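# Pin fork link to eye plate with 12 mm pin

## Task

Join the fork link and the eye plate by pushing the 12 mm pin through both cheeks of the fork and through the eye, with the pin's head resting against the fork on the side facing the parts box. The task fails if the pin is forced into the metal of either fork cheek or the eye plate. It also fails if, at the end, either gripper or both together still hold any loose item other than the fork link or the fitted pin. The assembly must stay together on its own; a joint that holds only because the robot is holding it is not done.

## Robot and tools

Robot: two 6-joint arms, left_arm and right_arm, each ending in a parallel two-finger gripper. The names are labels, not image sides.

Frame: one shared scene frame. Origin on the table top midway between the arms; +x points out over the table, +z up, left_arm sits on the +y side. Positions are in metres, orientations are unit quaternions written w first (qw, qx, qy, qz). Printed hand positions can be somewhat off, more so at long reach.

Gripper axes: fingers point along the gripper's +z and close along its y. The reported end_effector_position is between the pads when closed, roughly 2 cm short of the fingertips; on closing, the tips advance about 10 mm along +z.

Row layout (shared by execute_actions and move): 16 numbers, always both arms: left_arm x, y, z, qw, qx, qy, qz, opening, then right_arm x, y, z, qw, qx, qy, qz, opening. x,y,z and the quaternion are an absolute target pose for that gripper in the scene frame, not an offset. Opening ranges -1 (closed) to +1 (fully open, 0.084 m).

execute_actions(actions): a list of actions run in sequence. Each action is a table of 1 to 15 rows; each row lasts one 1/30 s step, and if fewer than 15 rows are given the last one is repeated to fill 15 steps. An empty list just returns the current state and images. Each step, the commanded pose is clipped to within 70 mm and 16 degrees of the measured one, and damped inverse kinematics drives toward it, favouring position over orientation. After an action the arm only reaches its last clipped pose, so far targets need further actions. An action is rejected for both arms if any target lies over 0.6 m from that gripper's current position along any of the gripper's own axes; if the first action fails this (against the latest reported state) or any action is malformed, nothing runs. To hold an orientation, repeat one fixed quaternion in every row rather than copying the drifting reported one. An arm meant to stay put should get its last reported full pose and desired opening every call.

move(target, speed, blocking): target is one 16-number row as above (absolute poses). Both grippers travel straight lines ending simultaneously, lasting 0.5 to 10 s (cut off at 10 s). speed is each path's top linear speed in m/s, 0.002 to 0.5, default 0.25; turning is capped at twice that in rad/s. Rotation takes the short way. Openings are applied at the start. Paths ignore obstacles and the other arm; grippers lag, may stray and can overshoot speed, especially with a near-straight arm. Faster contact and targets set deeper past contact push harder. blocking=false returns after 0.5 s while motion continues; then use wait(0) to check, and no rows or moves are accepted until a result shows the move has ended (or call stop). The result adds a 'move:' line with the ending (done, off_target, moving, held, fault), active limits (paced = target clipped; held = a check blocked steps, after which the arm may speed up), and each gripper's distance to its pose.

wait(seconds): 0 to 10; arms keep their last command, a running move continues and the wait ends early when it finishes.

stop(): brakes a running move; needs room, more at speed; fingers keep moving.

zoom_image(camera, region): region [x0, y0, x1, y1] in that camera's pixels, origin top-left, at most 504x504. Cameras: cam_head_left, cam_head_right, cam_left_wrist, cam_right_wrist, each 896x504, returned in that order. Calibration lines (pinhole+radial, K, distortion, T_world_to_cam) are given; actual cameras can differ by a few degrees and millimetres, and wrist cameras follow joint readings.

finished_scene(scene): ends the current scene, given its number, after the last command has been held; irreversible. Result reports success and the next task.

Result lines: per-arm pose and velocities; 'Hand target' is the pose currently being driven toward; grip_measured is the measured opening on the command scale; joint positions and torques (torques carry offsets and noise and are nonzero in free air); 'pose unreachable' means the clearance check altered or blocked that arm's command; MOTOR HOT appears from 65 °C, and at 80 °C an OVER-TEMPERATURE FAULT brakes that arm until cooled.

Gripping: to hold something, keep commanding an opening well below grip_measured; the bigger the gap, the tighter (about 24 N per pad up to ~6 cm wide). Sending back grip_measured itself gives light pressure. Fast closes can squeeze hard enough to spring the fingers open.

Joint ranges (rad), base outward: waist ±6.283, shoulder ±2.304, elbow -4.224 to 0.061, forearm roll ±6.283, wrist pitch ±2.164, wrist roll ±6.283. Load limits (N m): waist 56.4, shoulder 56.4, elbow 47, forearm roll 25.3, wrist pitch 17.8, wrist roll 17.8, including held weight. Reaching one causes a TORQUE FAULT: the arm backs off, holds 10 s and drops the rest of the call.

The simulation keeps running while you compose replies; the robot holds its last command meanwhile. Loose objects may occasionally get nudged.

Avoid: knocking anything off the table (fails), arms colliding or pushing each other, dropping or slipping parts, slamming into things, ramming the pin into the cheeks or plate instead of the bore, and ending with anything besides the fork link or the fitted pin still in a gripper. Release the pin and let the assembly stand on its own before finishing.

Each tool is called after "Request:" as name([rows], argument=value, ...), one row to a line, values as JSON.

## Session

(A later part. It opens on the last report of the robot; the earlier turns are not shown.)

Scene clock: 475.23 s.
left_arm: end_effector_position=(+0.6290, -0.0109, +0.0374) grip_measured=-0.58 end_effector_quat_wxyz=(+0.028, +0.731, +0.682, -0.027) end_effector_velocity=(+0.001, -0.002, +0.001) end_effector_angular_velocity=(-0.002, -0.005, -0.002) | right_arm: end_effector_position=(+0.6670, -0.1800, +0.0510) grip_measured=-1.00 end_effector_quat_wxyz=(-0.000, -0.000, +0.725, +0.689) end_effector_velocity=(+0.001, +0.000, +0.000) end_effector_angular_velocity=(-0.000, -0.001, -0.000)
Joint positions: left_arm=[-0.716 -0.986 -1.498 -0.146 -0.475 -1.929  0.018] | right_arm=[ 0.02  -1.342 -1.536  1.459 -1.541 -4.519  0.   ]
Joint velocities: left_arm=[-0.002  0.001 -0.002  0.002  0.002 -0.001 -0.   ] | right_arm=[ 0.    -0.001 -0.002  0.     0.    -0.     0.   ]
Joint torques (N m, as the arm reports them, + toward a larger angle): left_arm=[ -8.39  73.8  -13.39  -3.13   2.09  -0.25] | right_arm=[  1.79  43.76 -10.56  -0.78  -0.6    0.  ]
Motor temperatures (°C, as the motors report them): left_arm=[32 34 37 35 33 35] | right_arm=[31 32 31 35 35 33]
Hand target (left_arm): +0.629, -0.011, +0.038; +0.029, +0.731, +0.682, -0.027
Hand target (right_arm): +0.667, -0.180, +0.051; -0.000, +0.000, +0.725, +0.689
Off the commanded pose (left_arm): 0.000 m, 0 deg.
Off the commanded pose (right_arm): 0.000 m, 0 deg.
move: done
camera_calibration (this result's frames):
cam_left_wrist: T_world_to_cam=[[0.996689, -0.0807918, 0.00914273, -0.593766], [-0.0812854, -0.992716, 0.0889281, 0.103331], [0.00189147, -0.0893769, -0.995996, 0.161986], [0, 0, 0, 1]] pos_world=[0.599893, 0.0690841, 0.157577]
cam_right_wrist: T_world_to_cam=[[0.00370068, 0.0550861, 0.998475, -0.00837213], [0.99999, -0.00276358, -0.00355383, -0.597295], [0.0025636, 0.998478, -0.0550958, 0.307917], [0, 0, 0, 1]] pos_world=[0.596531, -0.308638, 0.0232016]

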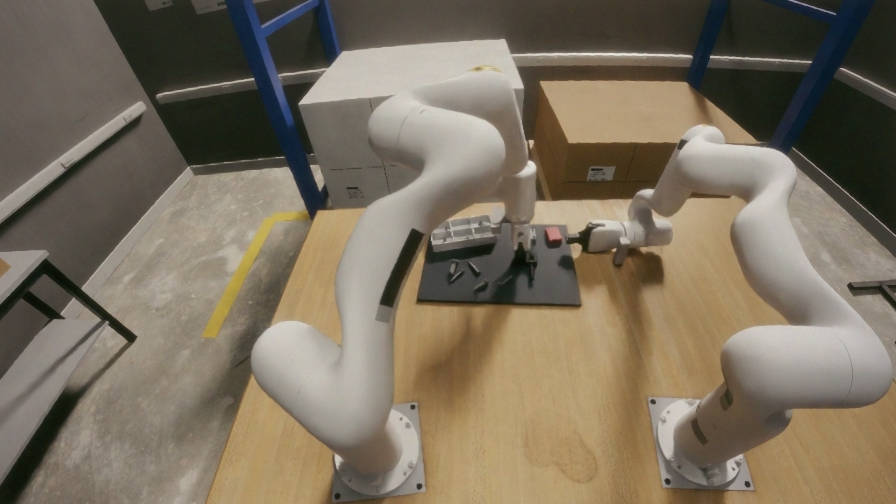

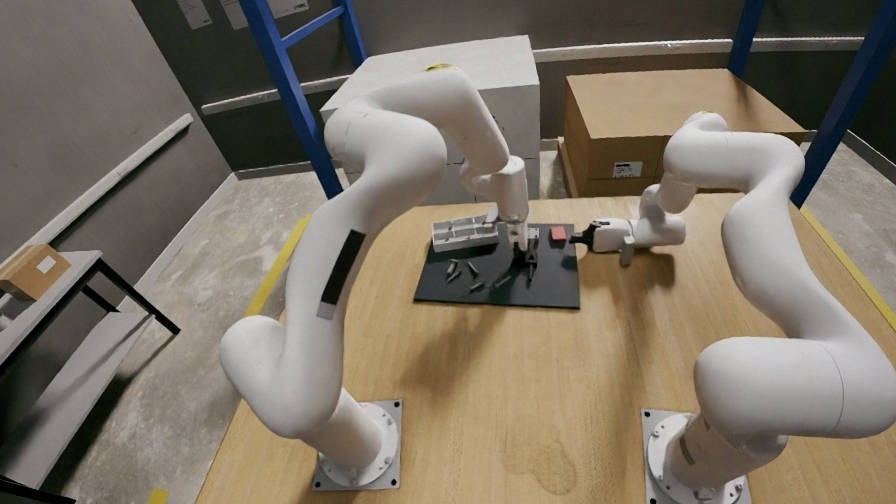

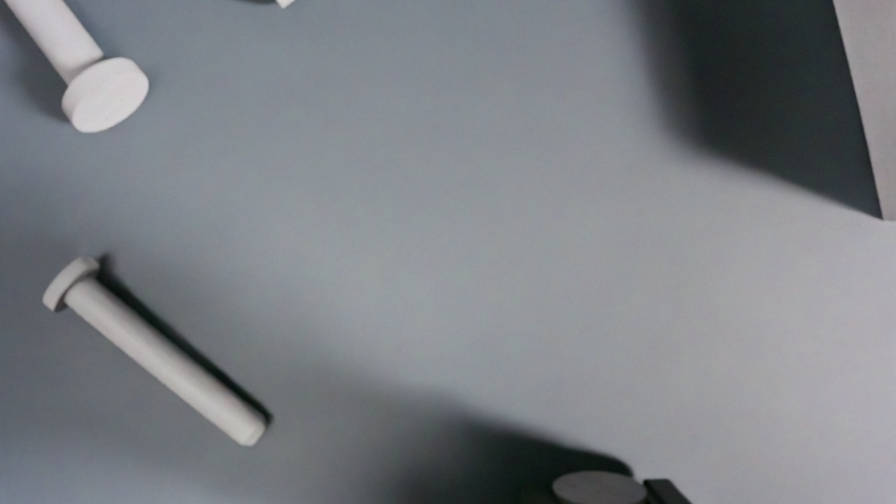

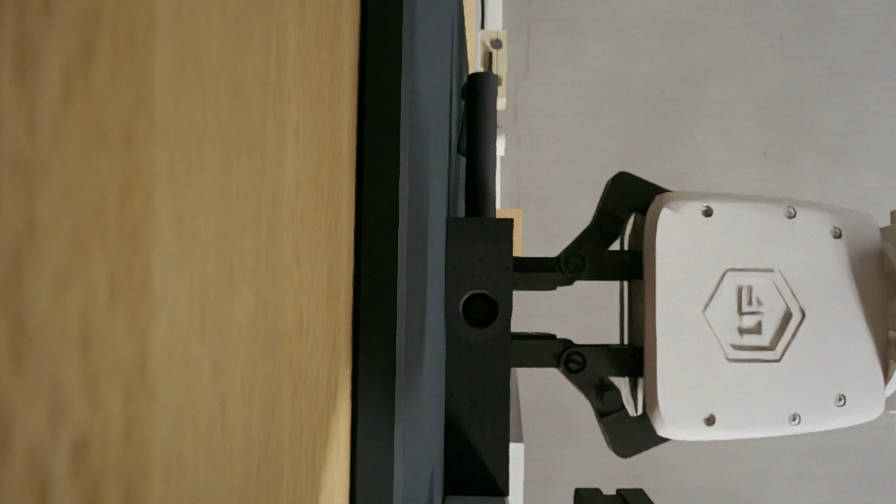

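Request:
move(target=[0.629,-0.007,0.039,0.0287,0.7304,0.6815,-0.0268,-1,0.667,-0.18,0.051,0,0,0.725,0.689,-1], speed=0.003)

Request:
move(target=[0.629,-0.010,0.043,0.0287,0.7304,0.6815,-0.0268,-1,0.667,-0.18,0.051,0,0,0.725,0.689,-1], speed=0.002)

Request:
zoom_image(camera="cam_right_wrist", region=[430,200,570,350])

Scene clock: 479.87 s.
left_arm: end_effector_position=(+0.6291, -0.0071, +0.0390) grip_measured=-0.58 end_effector_quat_wxyz=(+0.029, +0.731, +0.682, -0.027) end_effector_velocity=(-0.000, +0.000, +0.001) end_effector_angular_velocity=(+0.000, -0.000, -0.002) | right_arm: end_effector_position=(+0.6670, -0.1800, +0.0510) grip_measured=-1.00 end_effector_quat_wxyz=(+0.000, -0.000, +0.725, +0.689) end_effector_velocity=(+0.000, -0.000, -0.000) end_effector_angular_velocity=(+0.000, +0.003, -0.002)
Joint positions: left_arm=[-0.711 -0.979 -1.488 -0.147 -0.472 -1.923  0.018] | right_arm=[ 0.02  -1.342 -1.536  1.459 -1.541 -4.519  0.   ]
Joint velocities: left_arm=[-0.     0.002  0.001  0.    -0.001  0.001  0.   ] | right_arm=[-0.001  0.     0.001  0.001  0.     0.002  0.   ]
Joint torques (N m, as the arm reports them, + toward a larger angle): left_arm=[ 7.24 71.28 -9.32 -0.61  0.18 -0.17] | right_arm=[-0.5  48.44 -8.67 -1.32 -0.46 -0.07]
Motor temperatures (°C, as the motors report them): left_arm=[32 34 37 35 33 35] | right_arm=[31 32 31 35 35 33]
Hand target (left_arm): +0.629, -0.007, +0.039; +0.029, +0.731, +0.682, -0.027
Hand target (right_arm): +0.667, -0.180, +0.051; -0.000, +0.000, +0.725, +0.689
Off the commanded pose (left_arm): 0.000 m, 0 deg.
Off the commanded pose (right_arm): 0.000 m, 0 deg.
move: done
camera_calibration (this result's frames):
cam_left_wrist: T_world_to_cam=[[0.99669, -0.0806983, 0.00987908, -0.59352], [-0.0812589, -0.992693, 0.0892076, 0.106971], [0.00260799, -0.0897151, -0.995964, 0.163458], [0, 0, 0, 1]] pos_world=[0.599822, 0.0729581, 0.159119]
cam_right_wrist: T_world_to_cam=[[0.00370066, 0.055086, 0.998475, -0.00837213], [0.99999, -0.0027638, -0.0035538, -0.597295], [0.00256382, 0.998478, -0.0550957, 0.307917], [0, 0, 0, 1]] pos_world=[0.596531, -0.308638, 0.0232016]

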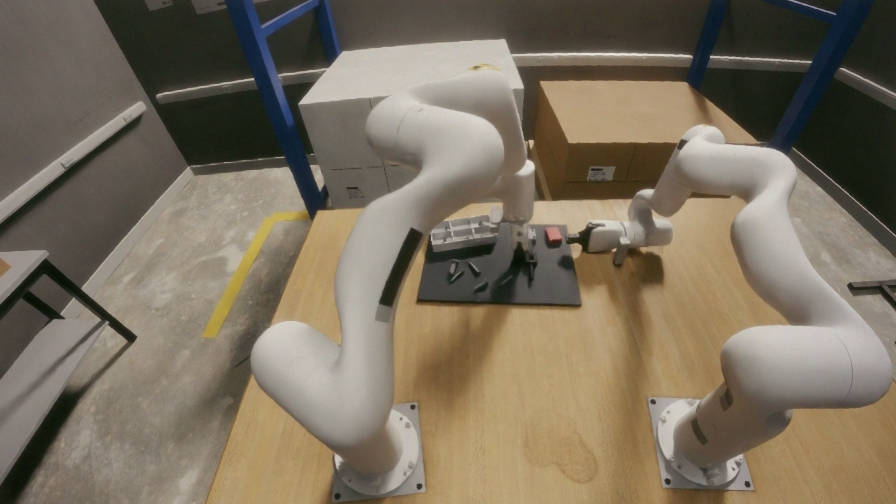

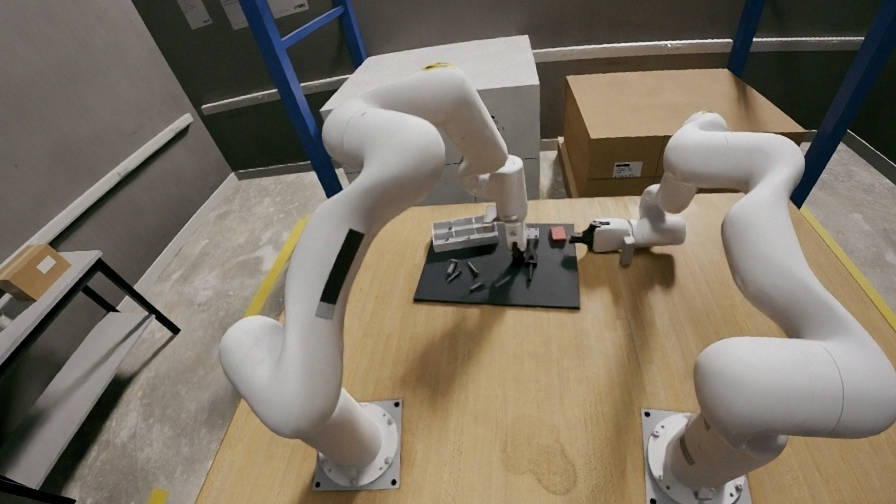

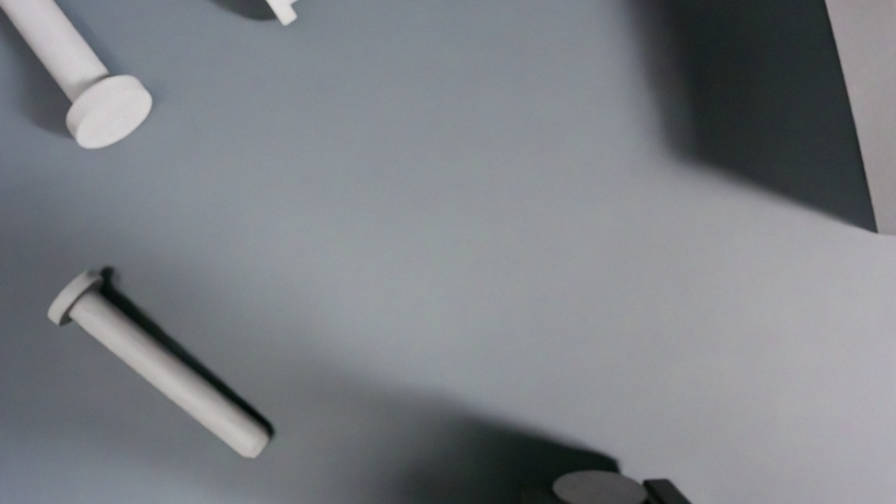

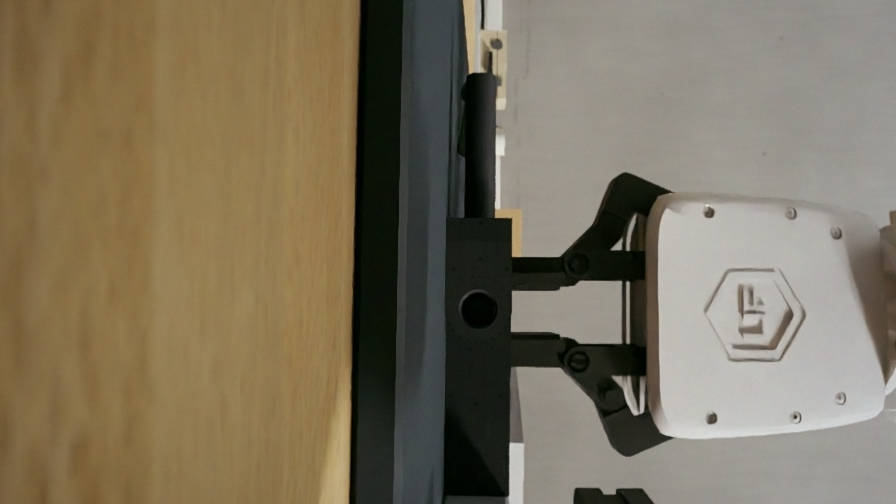

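Scene clock: 482.57 s.
left_arm: end_effector_position=(+0.6291, -0.0101, +0.0431) grip_measured=-0.74 end_effector_quat_wxyz=(+0.029, +0.731, +0.682, -0.027) end_effector_velocity=(-0.000, +0.001, -0.000) end_effector_angular_velocity=(+0.001, +0.002, +0.001) | right_arm: end_effector_position=(+0.6670, -0.1800, +0.0510) grip_measured=-1.00 end_effector_quat_wxyz=(-0.000, -0.000, +0.725, +0.689) end_effector_velocity=(+0.000, -0.000, +0.000) end_effector_angular_velocity=(+0.000, +0.001, -0.002)
Joint positions: left_arm=[-0.715 -0.975 -1.493 -0.145 -0.48  -1.93   0.011] | right_arm=[ 0.02  -1.342 -1.536  1.459 -1.541 -4.519  0.   ]
Joint velocities: left_arm=[ 0.001 -0.     0.     0.001 -0.002 -0.001  0.   ] | right_arm=[-0.001  0.    -0.     0.001 -0.     0.001  0.   ]
Joint torques (N m, as the arm reports them, + toward a larger angle): left_arm=[ 10.98  75.13 -12.09  -0.25   1.52  -0.35] | right_arm=[-3.48 47.05 -9.3  -2.27 -0.93 -0.01]
Motor temperatures (°C, as the motors report them): left_arm=[32 34 37 35 33 35] | right_arm=[31 32 31 35 35 33]
Hand target (left_arm): +0.629, -0.010, +0.043; +0.029, +0.731, +0.682, -0.027
Hand target (right_arm): +0.667, -0.180, +0.051; -0.000, -0.000, +0.725, +0.689
Off the commanded pose (left_arm): 0.000 m, 0 deg.
Off the commanded pose (right_arm): 0.000 m, 0 deg.
move: done
camera_calibration (this result's frames):
cam_left_wrist: T_world_to_cam=[[0.99668, -0.0807846, 0.0101107, -0.59388], [-0.0813661, -0.992669, 0.0893797, 0.103633], [0.00281606, -0.0899057, -0.995946, 0.167132], [0, 0, 0, 1]] pos_world=[0.59987, 0.0699228, 0.163196]
cam_right_wrist: T_world_to_cam=[[0.00370082, 0.055086, 0.998475, -0.00837213], [0.99999, -0.0027636, -0.00355396, -0.597295], [0.00256361, 0.998478, -0.0550957, 0.307917], [0, 0, 0, 1]] pos_world=[0.596531, -0.308638, 0.0232015]

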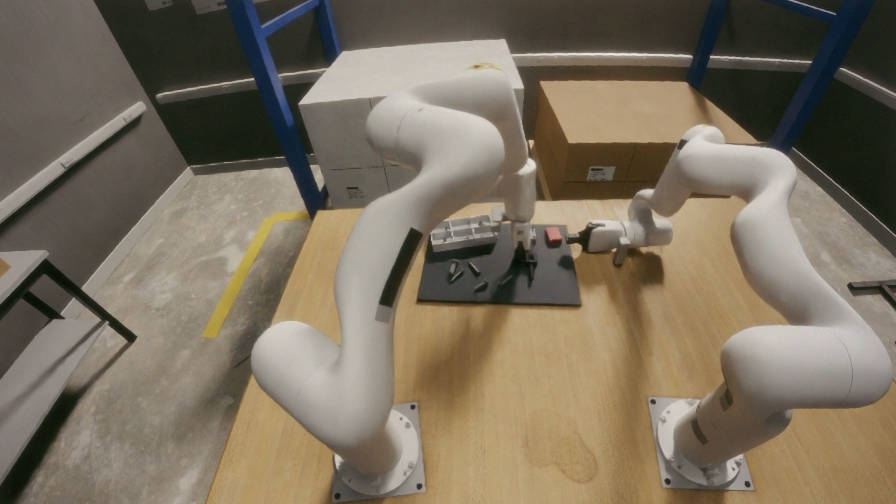

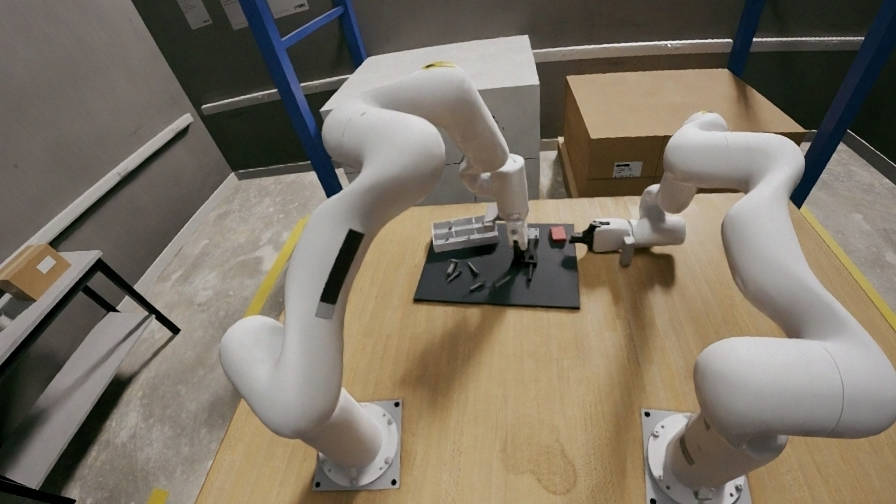

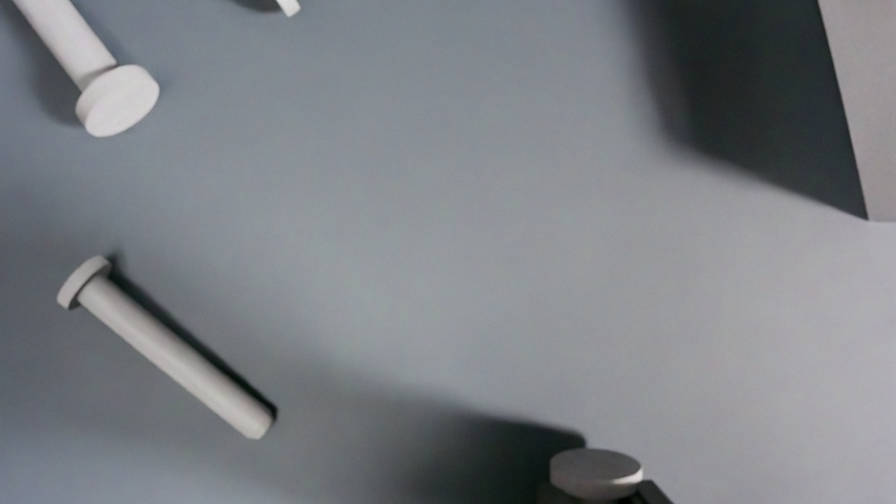

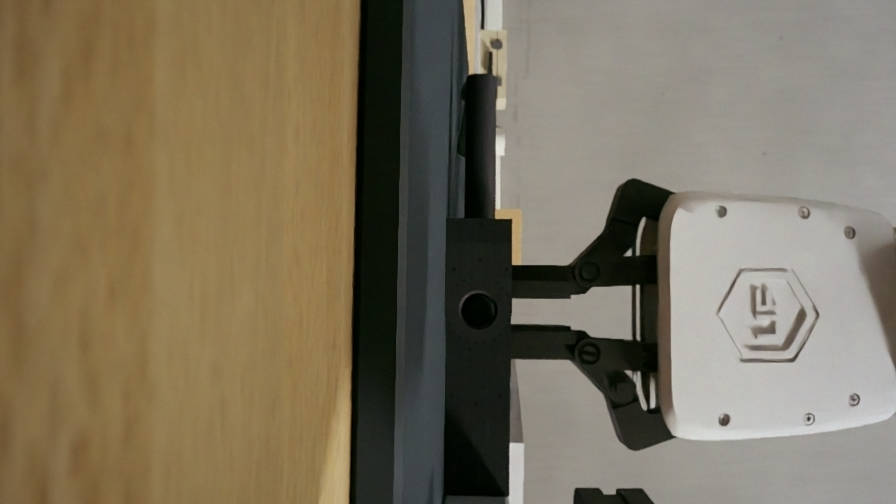

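Region (430, 200, 570, 350) of cam_right_wrist's 896x504 image, scaled by 3.360, with more detail than that image has; it fills the left 470 columns of this view, and the rest is white.

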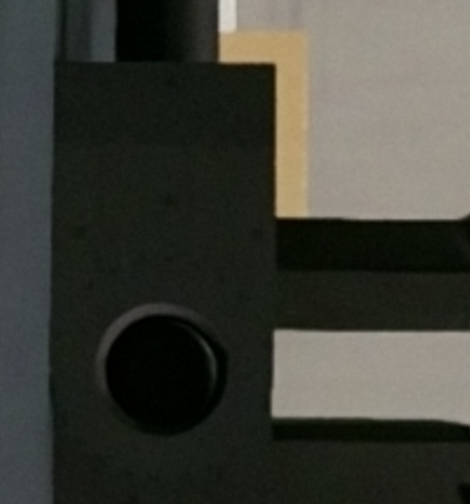

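Request:
move(target=[0.629,-0.008,0.0385,0.0287,0.7304,0.6815,-0.0268,-1,0.667,-0.18,0.051,0,0,0.725,0.689,-1], speed=0.003)

Request:
move(target=[0.632,0.02,0.0385,0.0287,0.7304,0.6815,-0.0268,-1,0.667,-0.18,0.051,0,0,0.725,0.689,-1], speed=0.008)

Request:
move(target=[0.632,0.025,0.07,0.0287,0.7304,0.6815,-0.0268,-1,0.667,-0.18,0.051,0,0,0.725,0.689,-1], speed=0.03)

Request:
zoom_image(camera="cam_right_wrist", region=[440,275,520,345])

Scene clock: 488.33 s.
left_arm: end_effector_position=(+0.6289, -0.0090, +0.0390) grip_measured=-0.74 end_effector_quat_wxyz=(+0.029, +0.731, +0.681, -0.027) end_effector_velocity=(-0.000, +0.000, +0.000) end_effector_angular_velocity=(+0.000, -0.000, -0.001) | right_arm: end_effector_position=(+0.6670, -0.1800, +0.0510) grip_measured=-1.00 end_effector_quat_wxyz=(-0.000, +0.000, +0.725, +0.689) end_effector_velocity=(+0.000, +0.000, +0.000) end_effector_angular_velocity=(-0.000, -0.000, -0.000)
Joint positions: left_arm=[-0.714 -0.981 -1.491 -0.147 -0.473 -1.925  0.011] | right_arm=[ 0.02  -1.342 -1.536  1.459 -1.541 -4.519  0.   ]
Joint velocities: left_arm=[0.    0.001 0.001 0.001 0.    0.    0.   ] | right_arm=[ 0. -0. -0.  0.  0.  0.  0.]
Joint torques (N m, as the arm reports them, + toward a larger angle): left_arm=[34.12 43.62 -3.01  4.2   1.65 -0.7 ] | right_arm=[ -1.52  47.5  -10.01  -1.1   -0.87   0.01]
Motor temperatures (°C, as the motors report them): left_arm=[32 34 37 35 33 35] | right_arm=[31 32 31 35 35 33]
Hand target (left_arm): +0.629, -0.008, +0.039; +0.029, +0.731, +0.682, -0.027
Hand target (right_arm): +0.667, -0.180, +0.051; -0.000, +0.000, +0.725, +0.689
Off the commanded pose (left_arm): 0.001 m, 0 deg.
Off the commanded pose (right_arm): 0.000 m, 0 deg.
move: done
camera_calibration (this result's frames):
cam_left_wrist: T_world_to_cam=[[0.996579, -0.0819503, 0.0107144, -0.593496], [-0.0825823, -0.992545, 0.0896374, 0.105858], [0.00328871, -0.0902155, -0.995917, 0.162823], [0, 0, 0, 1]] pos_world=[0.599672, 0.0711206, 0.159028]
cam_right_wrist: T_world_to_cam=[[0.00370084, 0.055086, 0.998475, -0.00837223], [0.99999, -0.00276381, -0.00355398, -0.597295], [0.00256382, 0.998478, -0.0550956, 0.307917], [0, 0, 0, 1]] pos_world=[0.596531, -0.308638, 0.0232016]

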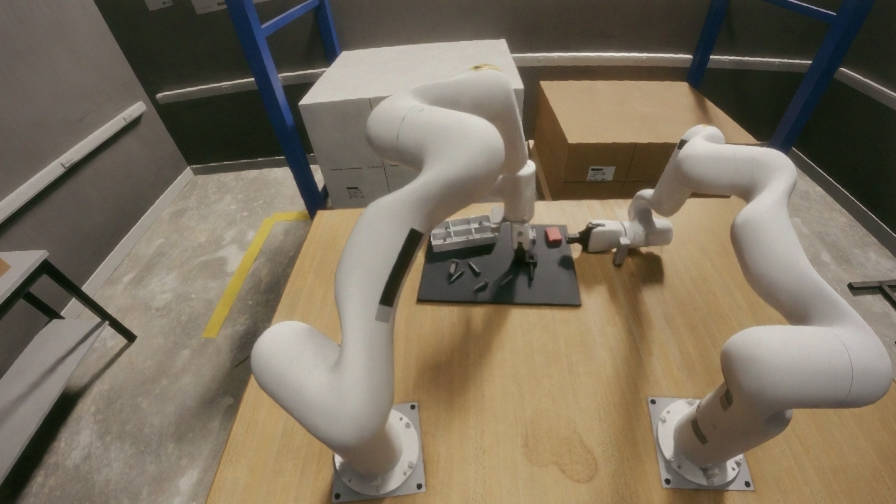

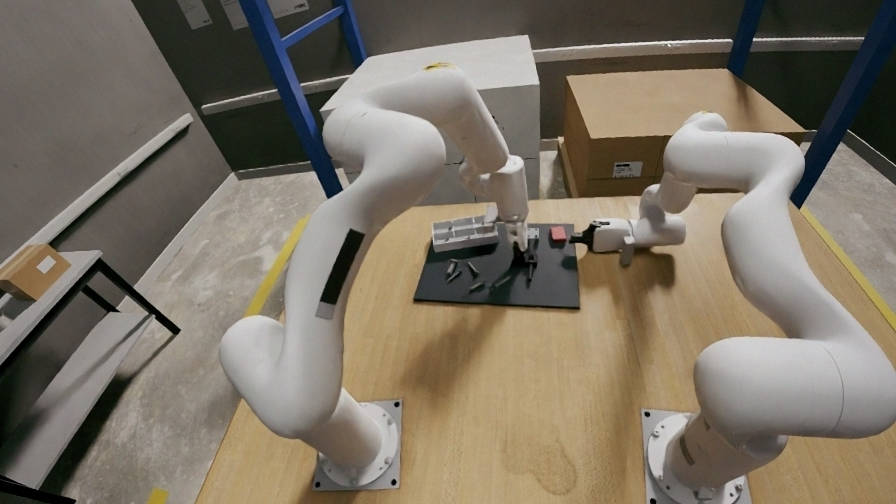

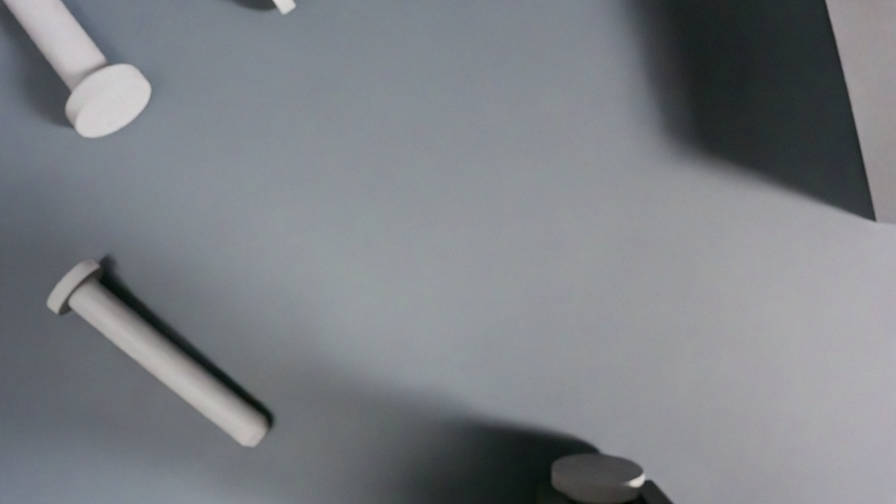

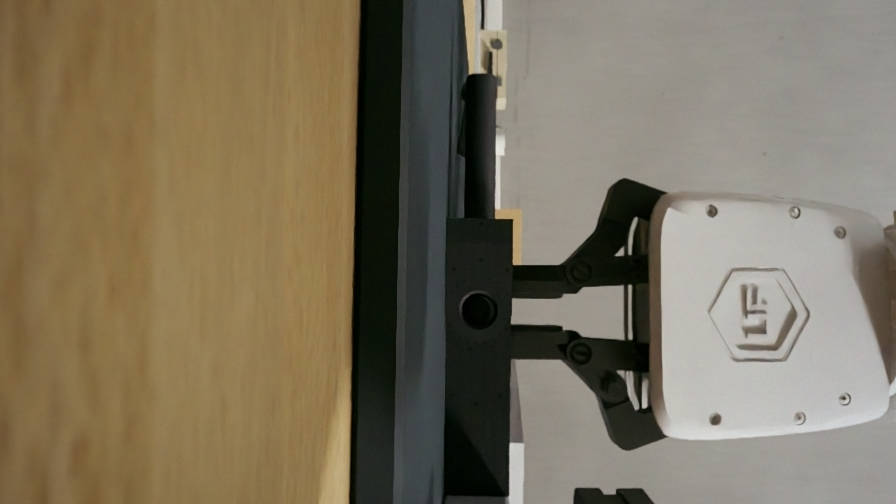

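Scene clock: 492.20 s.
left_arm: end_effector_position=(+0.6319, +0.0199, +0.0385) grip_measured=-0.74 end_effector_quat_wxyz=(+0.029, +0.731, +0.682, -0.027) end_effector_velocity=(+0.000, +0.001, +0.000) end_effector_angular_velocity=(-0.001, -0.001, +0.000) | right_arm: end_effector_position=(+0.6670, -0.1800, +0.0510) grip_measured=-1.00 end_effector_quat_wxyz=(-0.000, -0.000, +0.725, +0.689) end_effector_velocity=(-0.001, -0.001, -0.001) end_effector_angular_velocity=(+0.000, +0.003, -0.002)
Joint positions: left_arm=[-0.674 -0.958 -1.446 -0.156 -0.454 -1.876  0.011] | right_arm=[ 0.02  -1.342 -1.536  1.459 -1.541 -4.519  0.   ]
Joint velocities: left_arm=[ 0.002  0.001  0.002 -0.001  0.002  0.003 -0.   ] | right_arm=[-0.003 -0.001  0.002 -0.001 -0.     0.     0.   ]
Joint torques (N m, as the arm reports them, + toward a larger angle): left_arm=[ 8.17 65.83 -7.7  -0.23  0.24 -0.25] | right_arm=[-0.71 42.94 -8.5  -1.88 -0.97 -0.18]
Motor temperatures (°C, as the motors report them): left_arm=[32 34 37 35 33 35] | right_arm=[31 32 31 35 35 33]
Hand target (left_arm): +0.632, +0.020, +0.038; +0.029, +0.731, +0.682, -0.027
Hand target (right_arm): +0.667, -0.180, +0.051; +0.000, -0.000, +0.725, +0.689
Off the commanded pose (left_arm): 0.000 m, 0 deg.
Off the commanded pose (right_arm): 0.000 m, 0 deg.
move: done
camera_calibration (this result's frames):
cam_left_wrist: T_world_to_cam=[[0.996689, -0.0807206, 0.00980283, -0.594196], [-0.081274, -0.992699, 0.0891202, 0.133989], [0.00253743, -0.0896218, -0.995973, 0.16541], [0, 0, 0, 1]] pos_world=[0.602699, 0.0998715, 0.158628]
cam_right_wrist: T_world_to_cam=[[0.0037008, 0.055086, 0.998475, -0.0083722], [0.99999, -0.0027638, -0.00355394, -0.597295], [0.00256381, 0.998478, -0.0550957, 0.307917], [0, 0, 0, 1]] pos_world=[0.596531, -0.308638, 0.0232016]

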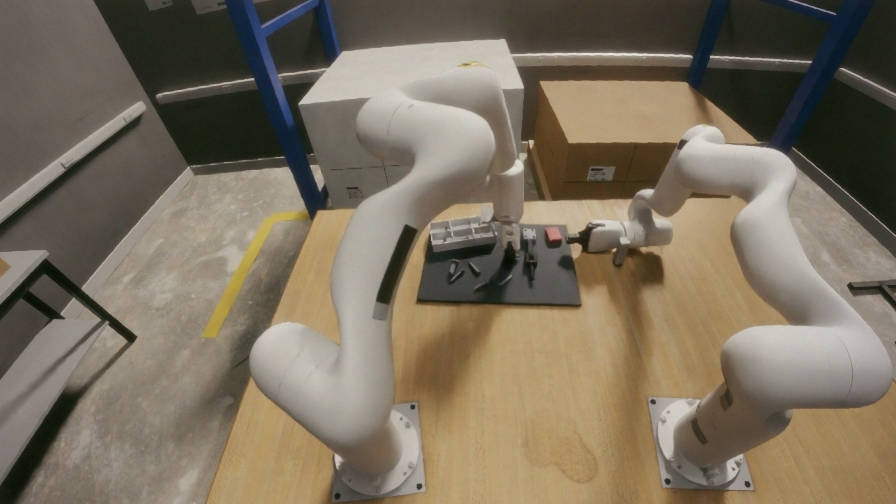

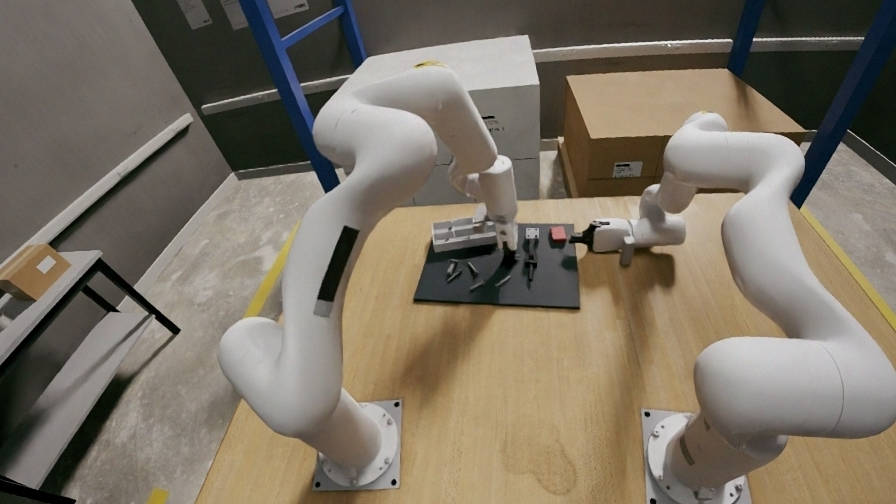

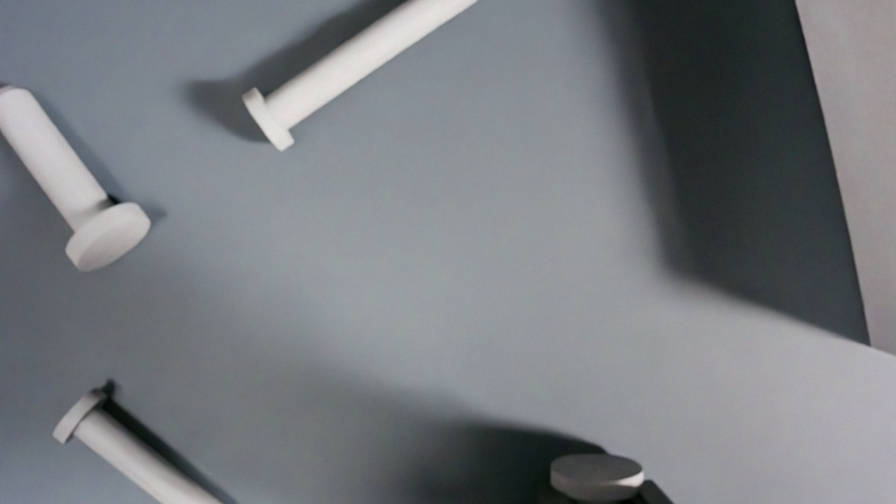

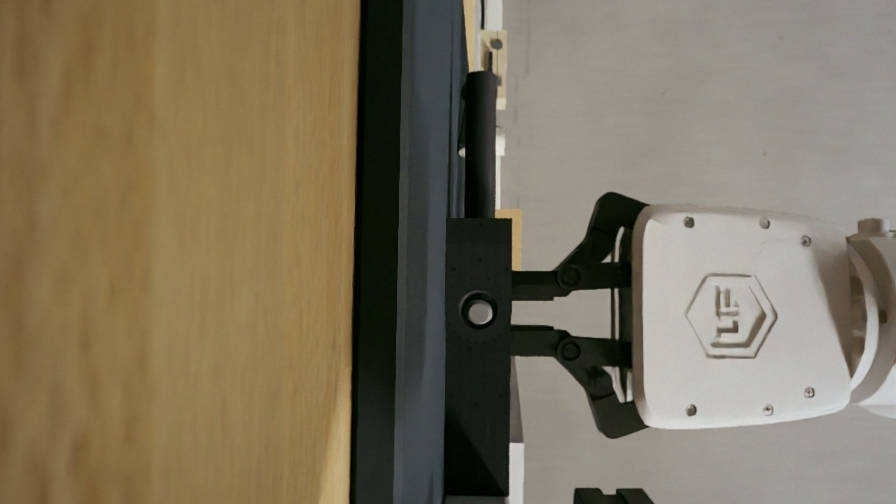

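Scene clock: 493.60 s.
left_arm: end_effector_position=(+0.6319, +0.0250, +0.0698) grip_measured=-0.74 end_effector_quat_wxyz=(+0.029, +0.731, +0.682, -0.027) end_effector_velocity=(-0.000, +0.001, +0.000) end_effector_angular_velocity=(+0.001, +0.002, +0.001) | right_arm: end_effector_position=(+0.6670, -0.1800, +0.0510) grip_measured=-1.00 end_effector_quat_wxyz=(+0.000, +0.000, +0.725, +0.689) end_effector_velocity=(+0.000, +0.000, +0.000) end_effector_angular_velocity=(+0.000, +0.000, -0.000)
Joint positions: left_arm=[-0.667 -0.899 -1.424 -0.146 -0.492 -1.881  0.011] | right_arm=[ 0.02  -1.342 -1.536  1.459 -1.541 -4.519  0.   ]
Joint velocities: left_arm=[ 0.001  0.001  0.001  0.001 -0.002 -0.     0.   ] | right_arm=[ 0.001  0.001 -0.     0.001 -0.     0.001  0.   ]
Joint torques (N m, as the arm reports them, + toward a larger angle): left_arm=[ 7.2  70.1  -9.82 -0.74  0.37 -0.2 ] | right_arm=[  0.15  45.92 -10.42  -1.54  -0.71   0.13]
Motor temperatures (°C, as the motors report them): left_arm=[32 34 37 35 33 35] | right_arm=[31 32 31 35 35 33]
Hand target (left_arm): +0.632, +0.025, +0.070; +0.029, +0.731, +0.682, -0.027
Hand target (right_arm): +0.667, -0.180, +0.051; -0.000, +0.000, +0.725, +0.689
Off the commanded pose (left_arm): 0.000 m, 0 deg.
Off the commanded pose (right_arm): 0.000 m, 0 deg.
move: done
camera_calibration (this result's frames):
cam_left_wrist: T_world_to_cam=[[0.996684, -0.0808005, 0.00959075, -0.594047], [-0.0813348, -0.992689, 0.0891809, 0.136325], [0.00231477, -0.0896652, -0.995969, 0.197153], [0, 0, 0, 1]] pos_world=[0.602708, 0.105007, 0.189898]
cam_right_wrist: T_world_to_cam=[[0.00370076, 0.055086, 0.998475, -0.00837219], [0.99999, -0.00276395, -0.00355389, -0.597295], [0.00256397, 0.998478, -0.0550956, 0.307917], [0, 0, 0, 1]] pos_world=[0.596531, -0.308638, 0.0232016]

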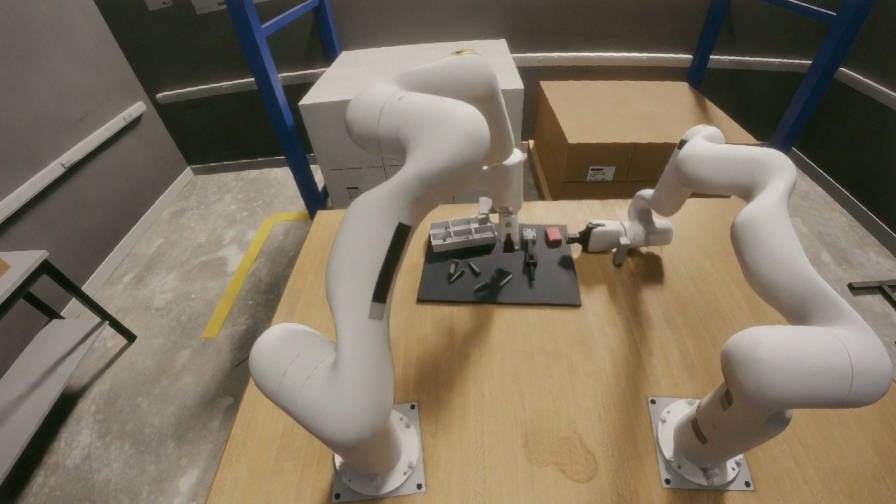

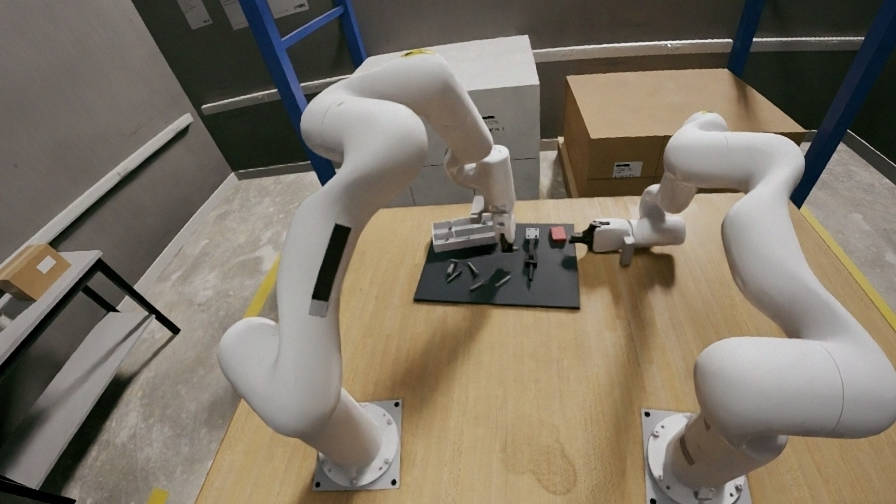

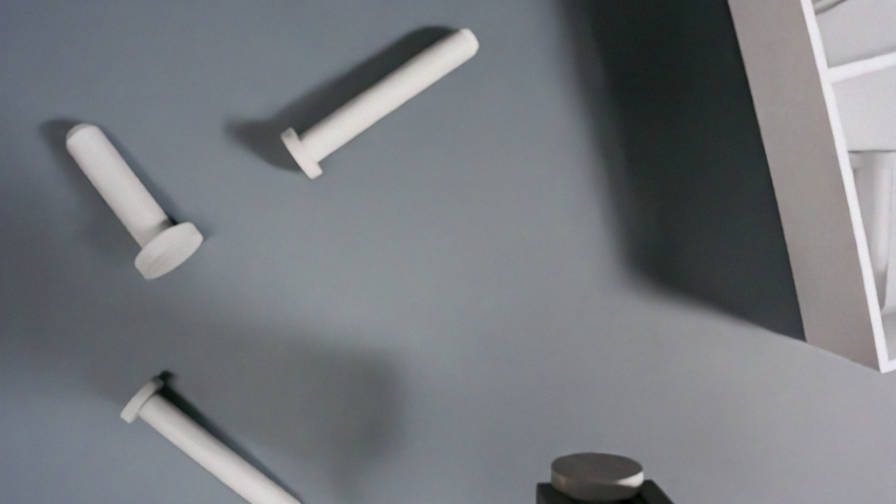

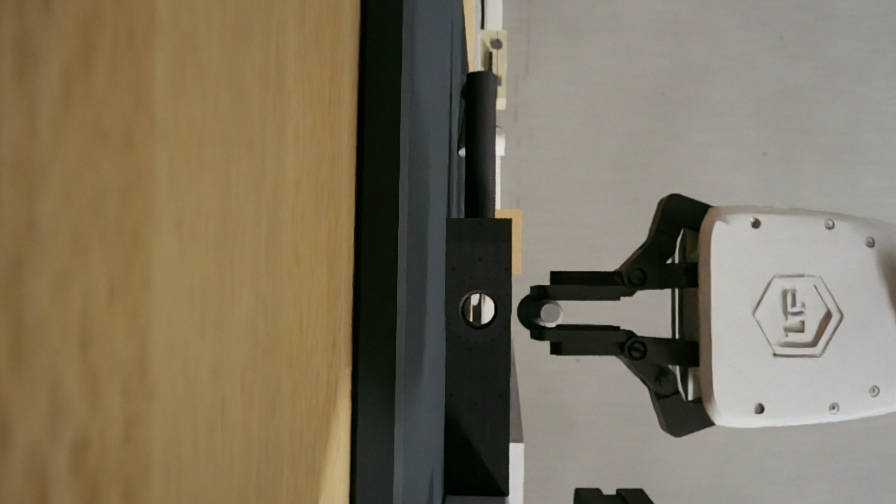

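Region (440, 275, 520, 345) of cam_right_wrist's 896x504 image, scaled by 6.300, with more detail than that image has; it fills the top 441 rows of this view, and the rest is white.

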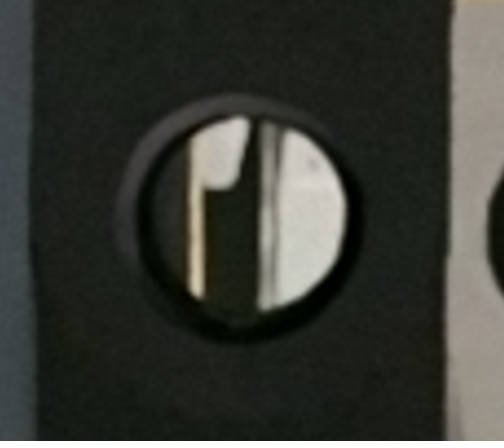

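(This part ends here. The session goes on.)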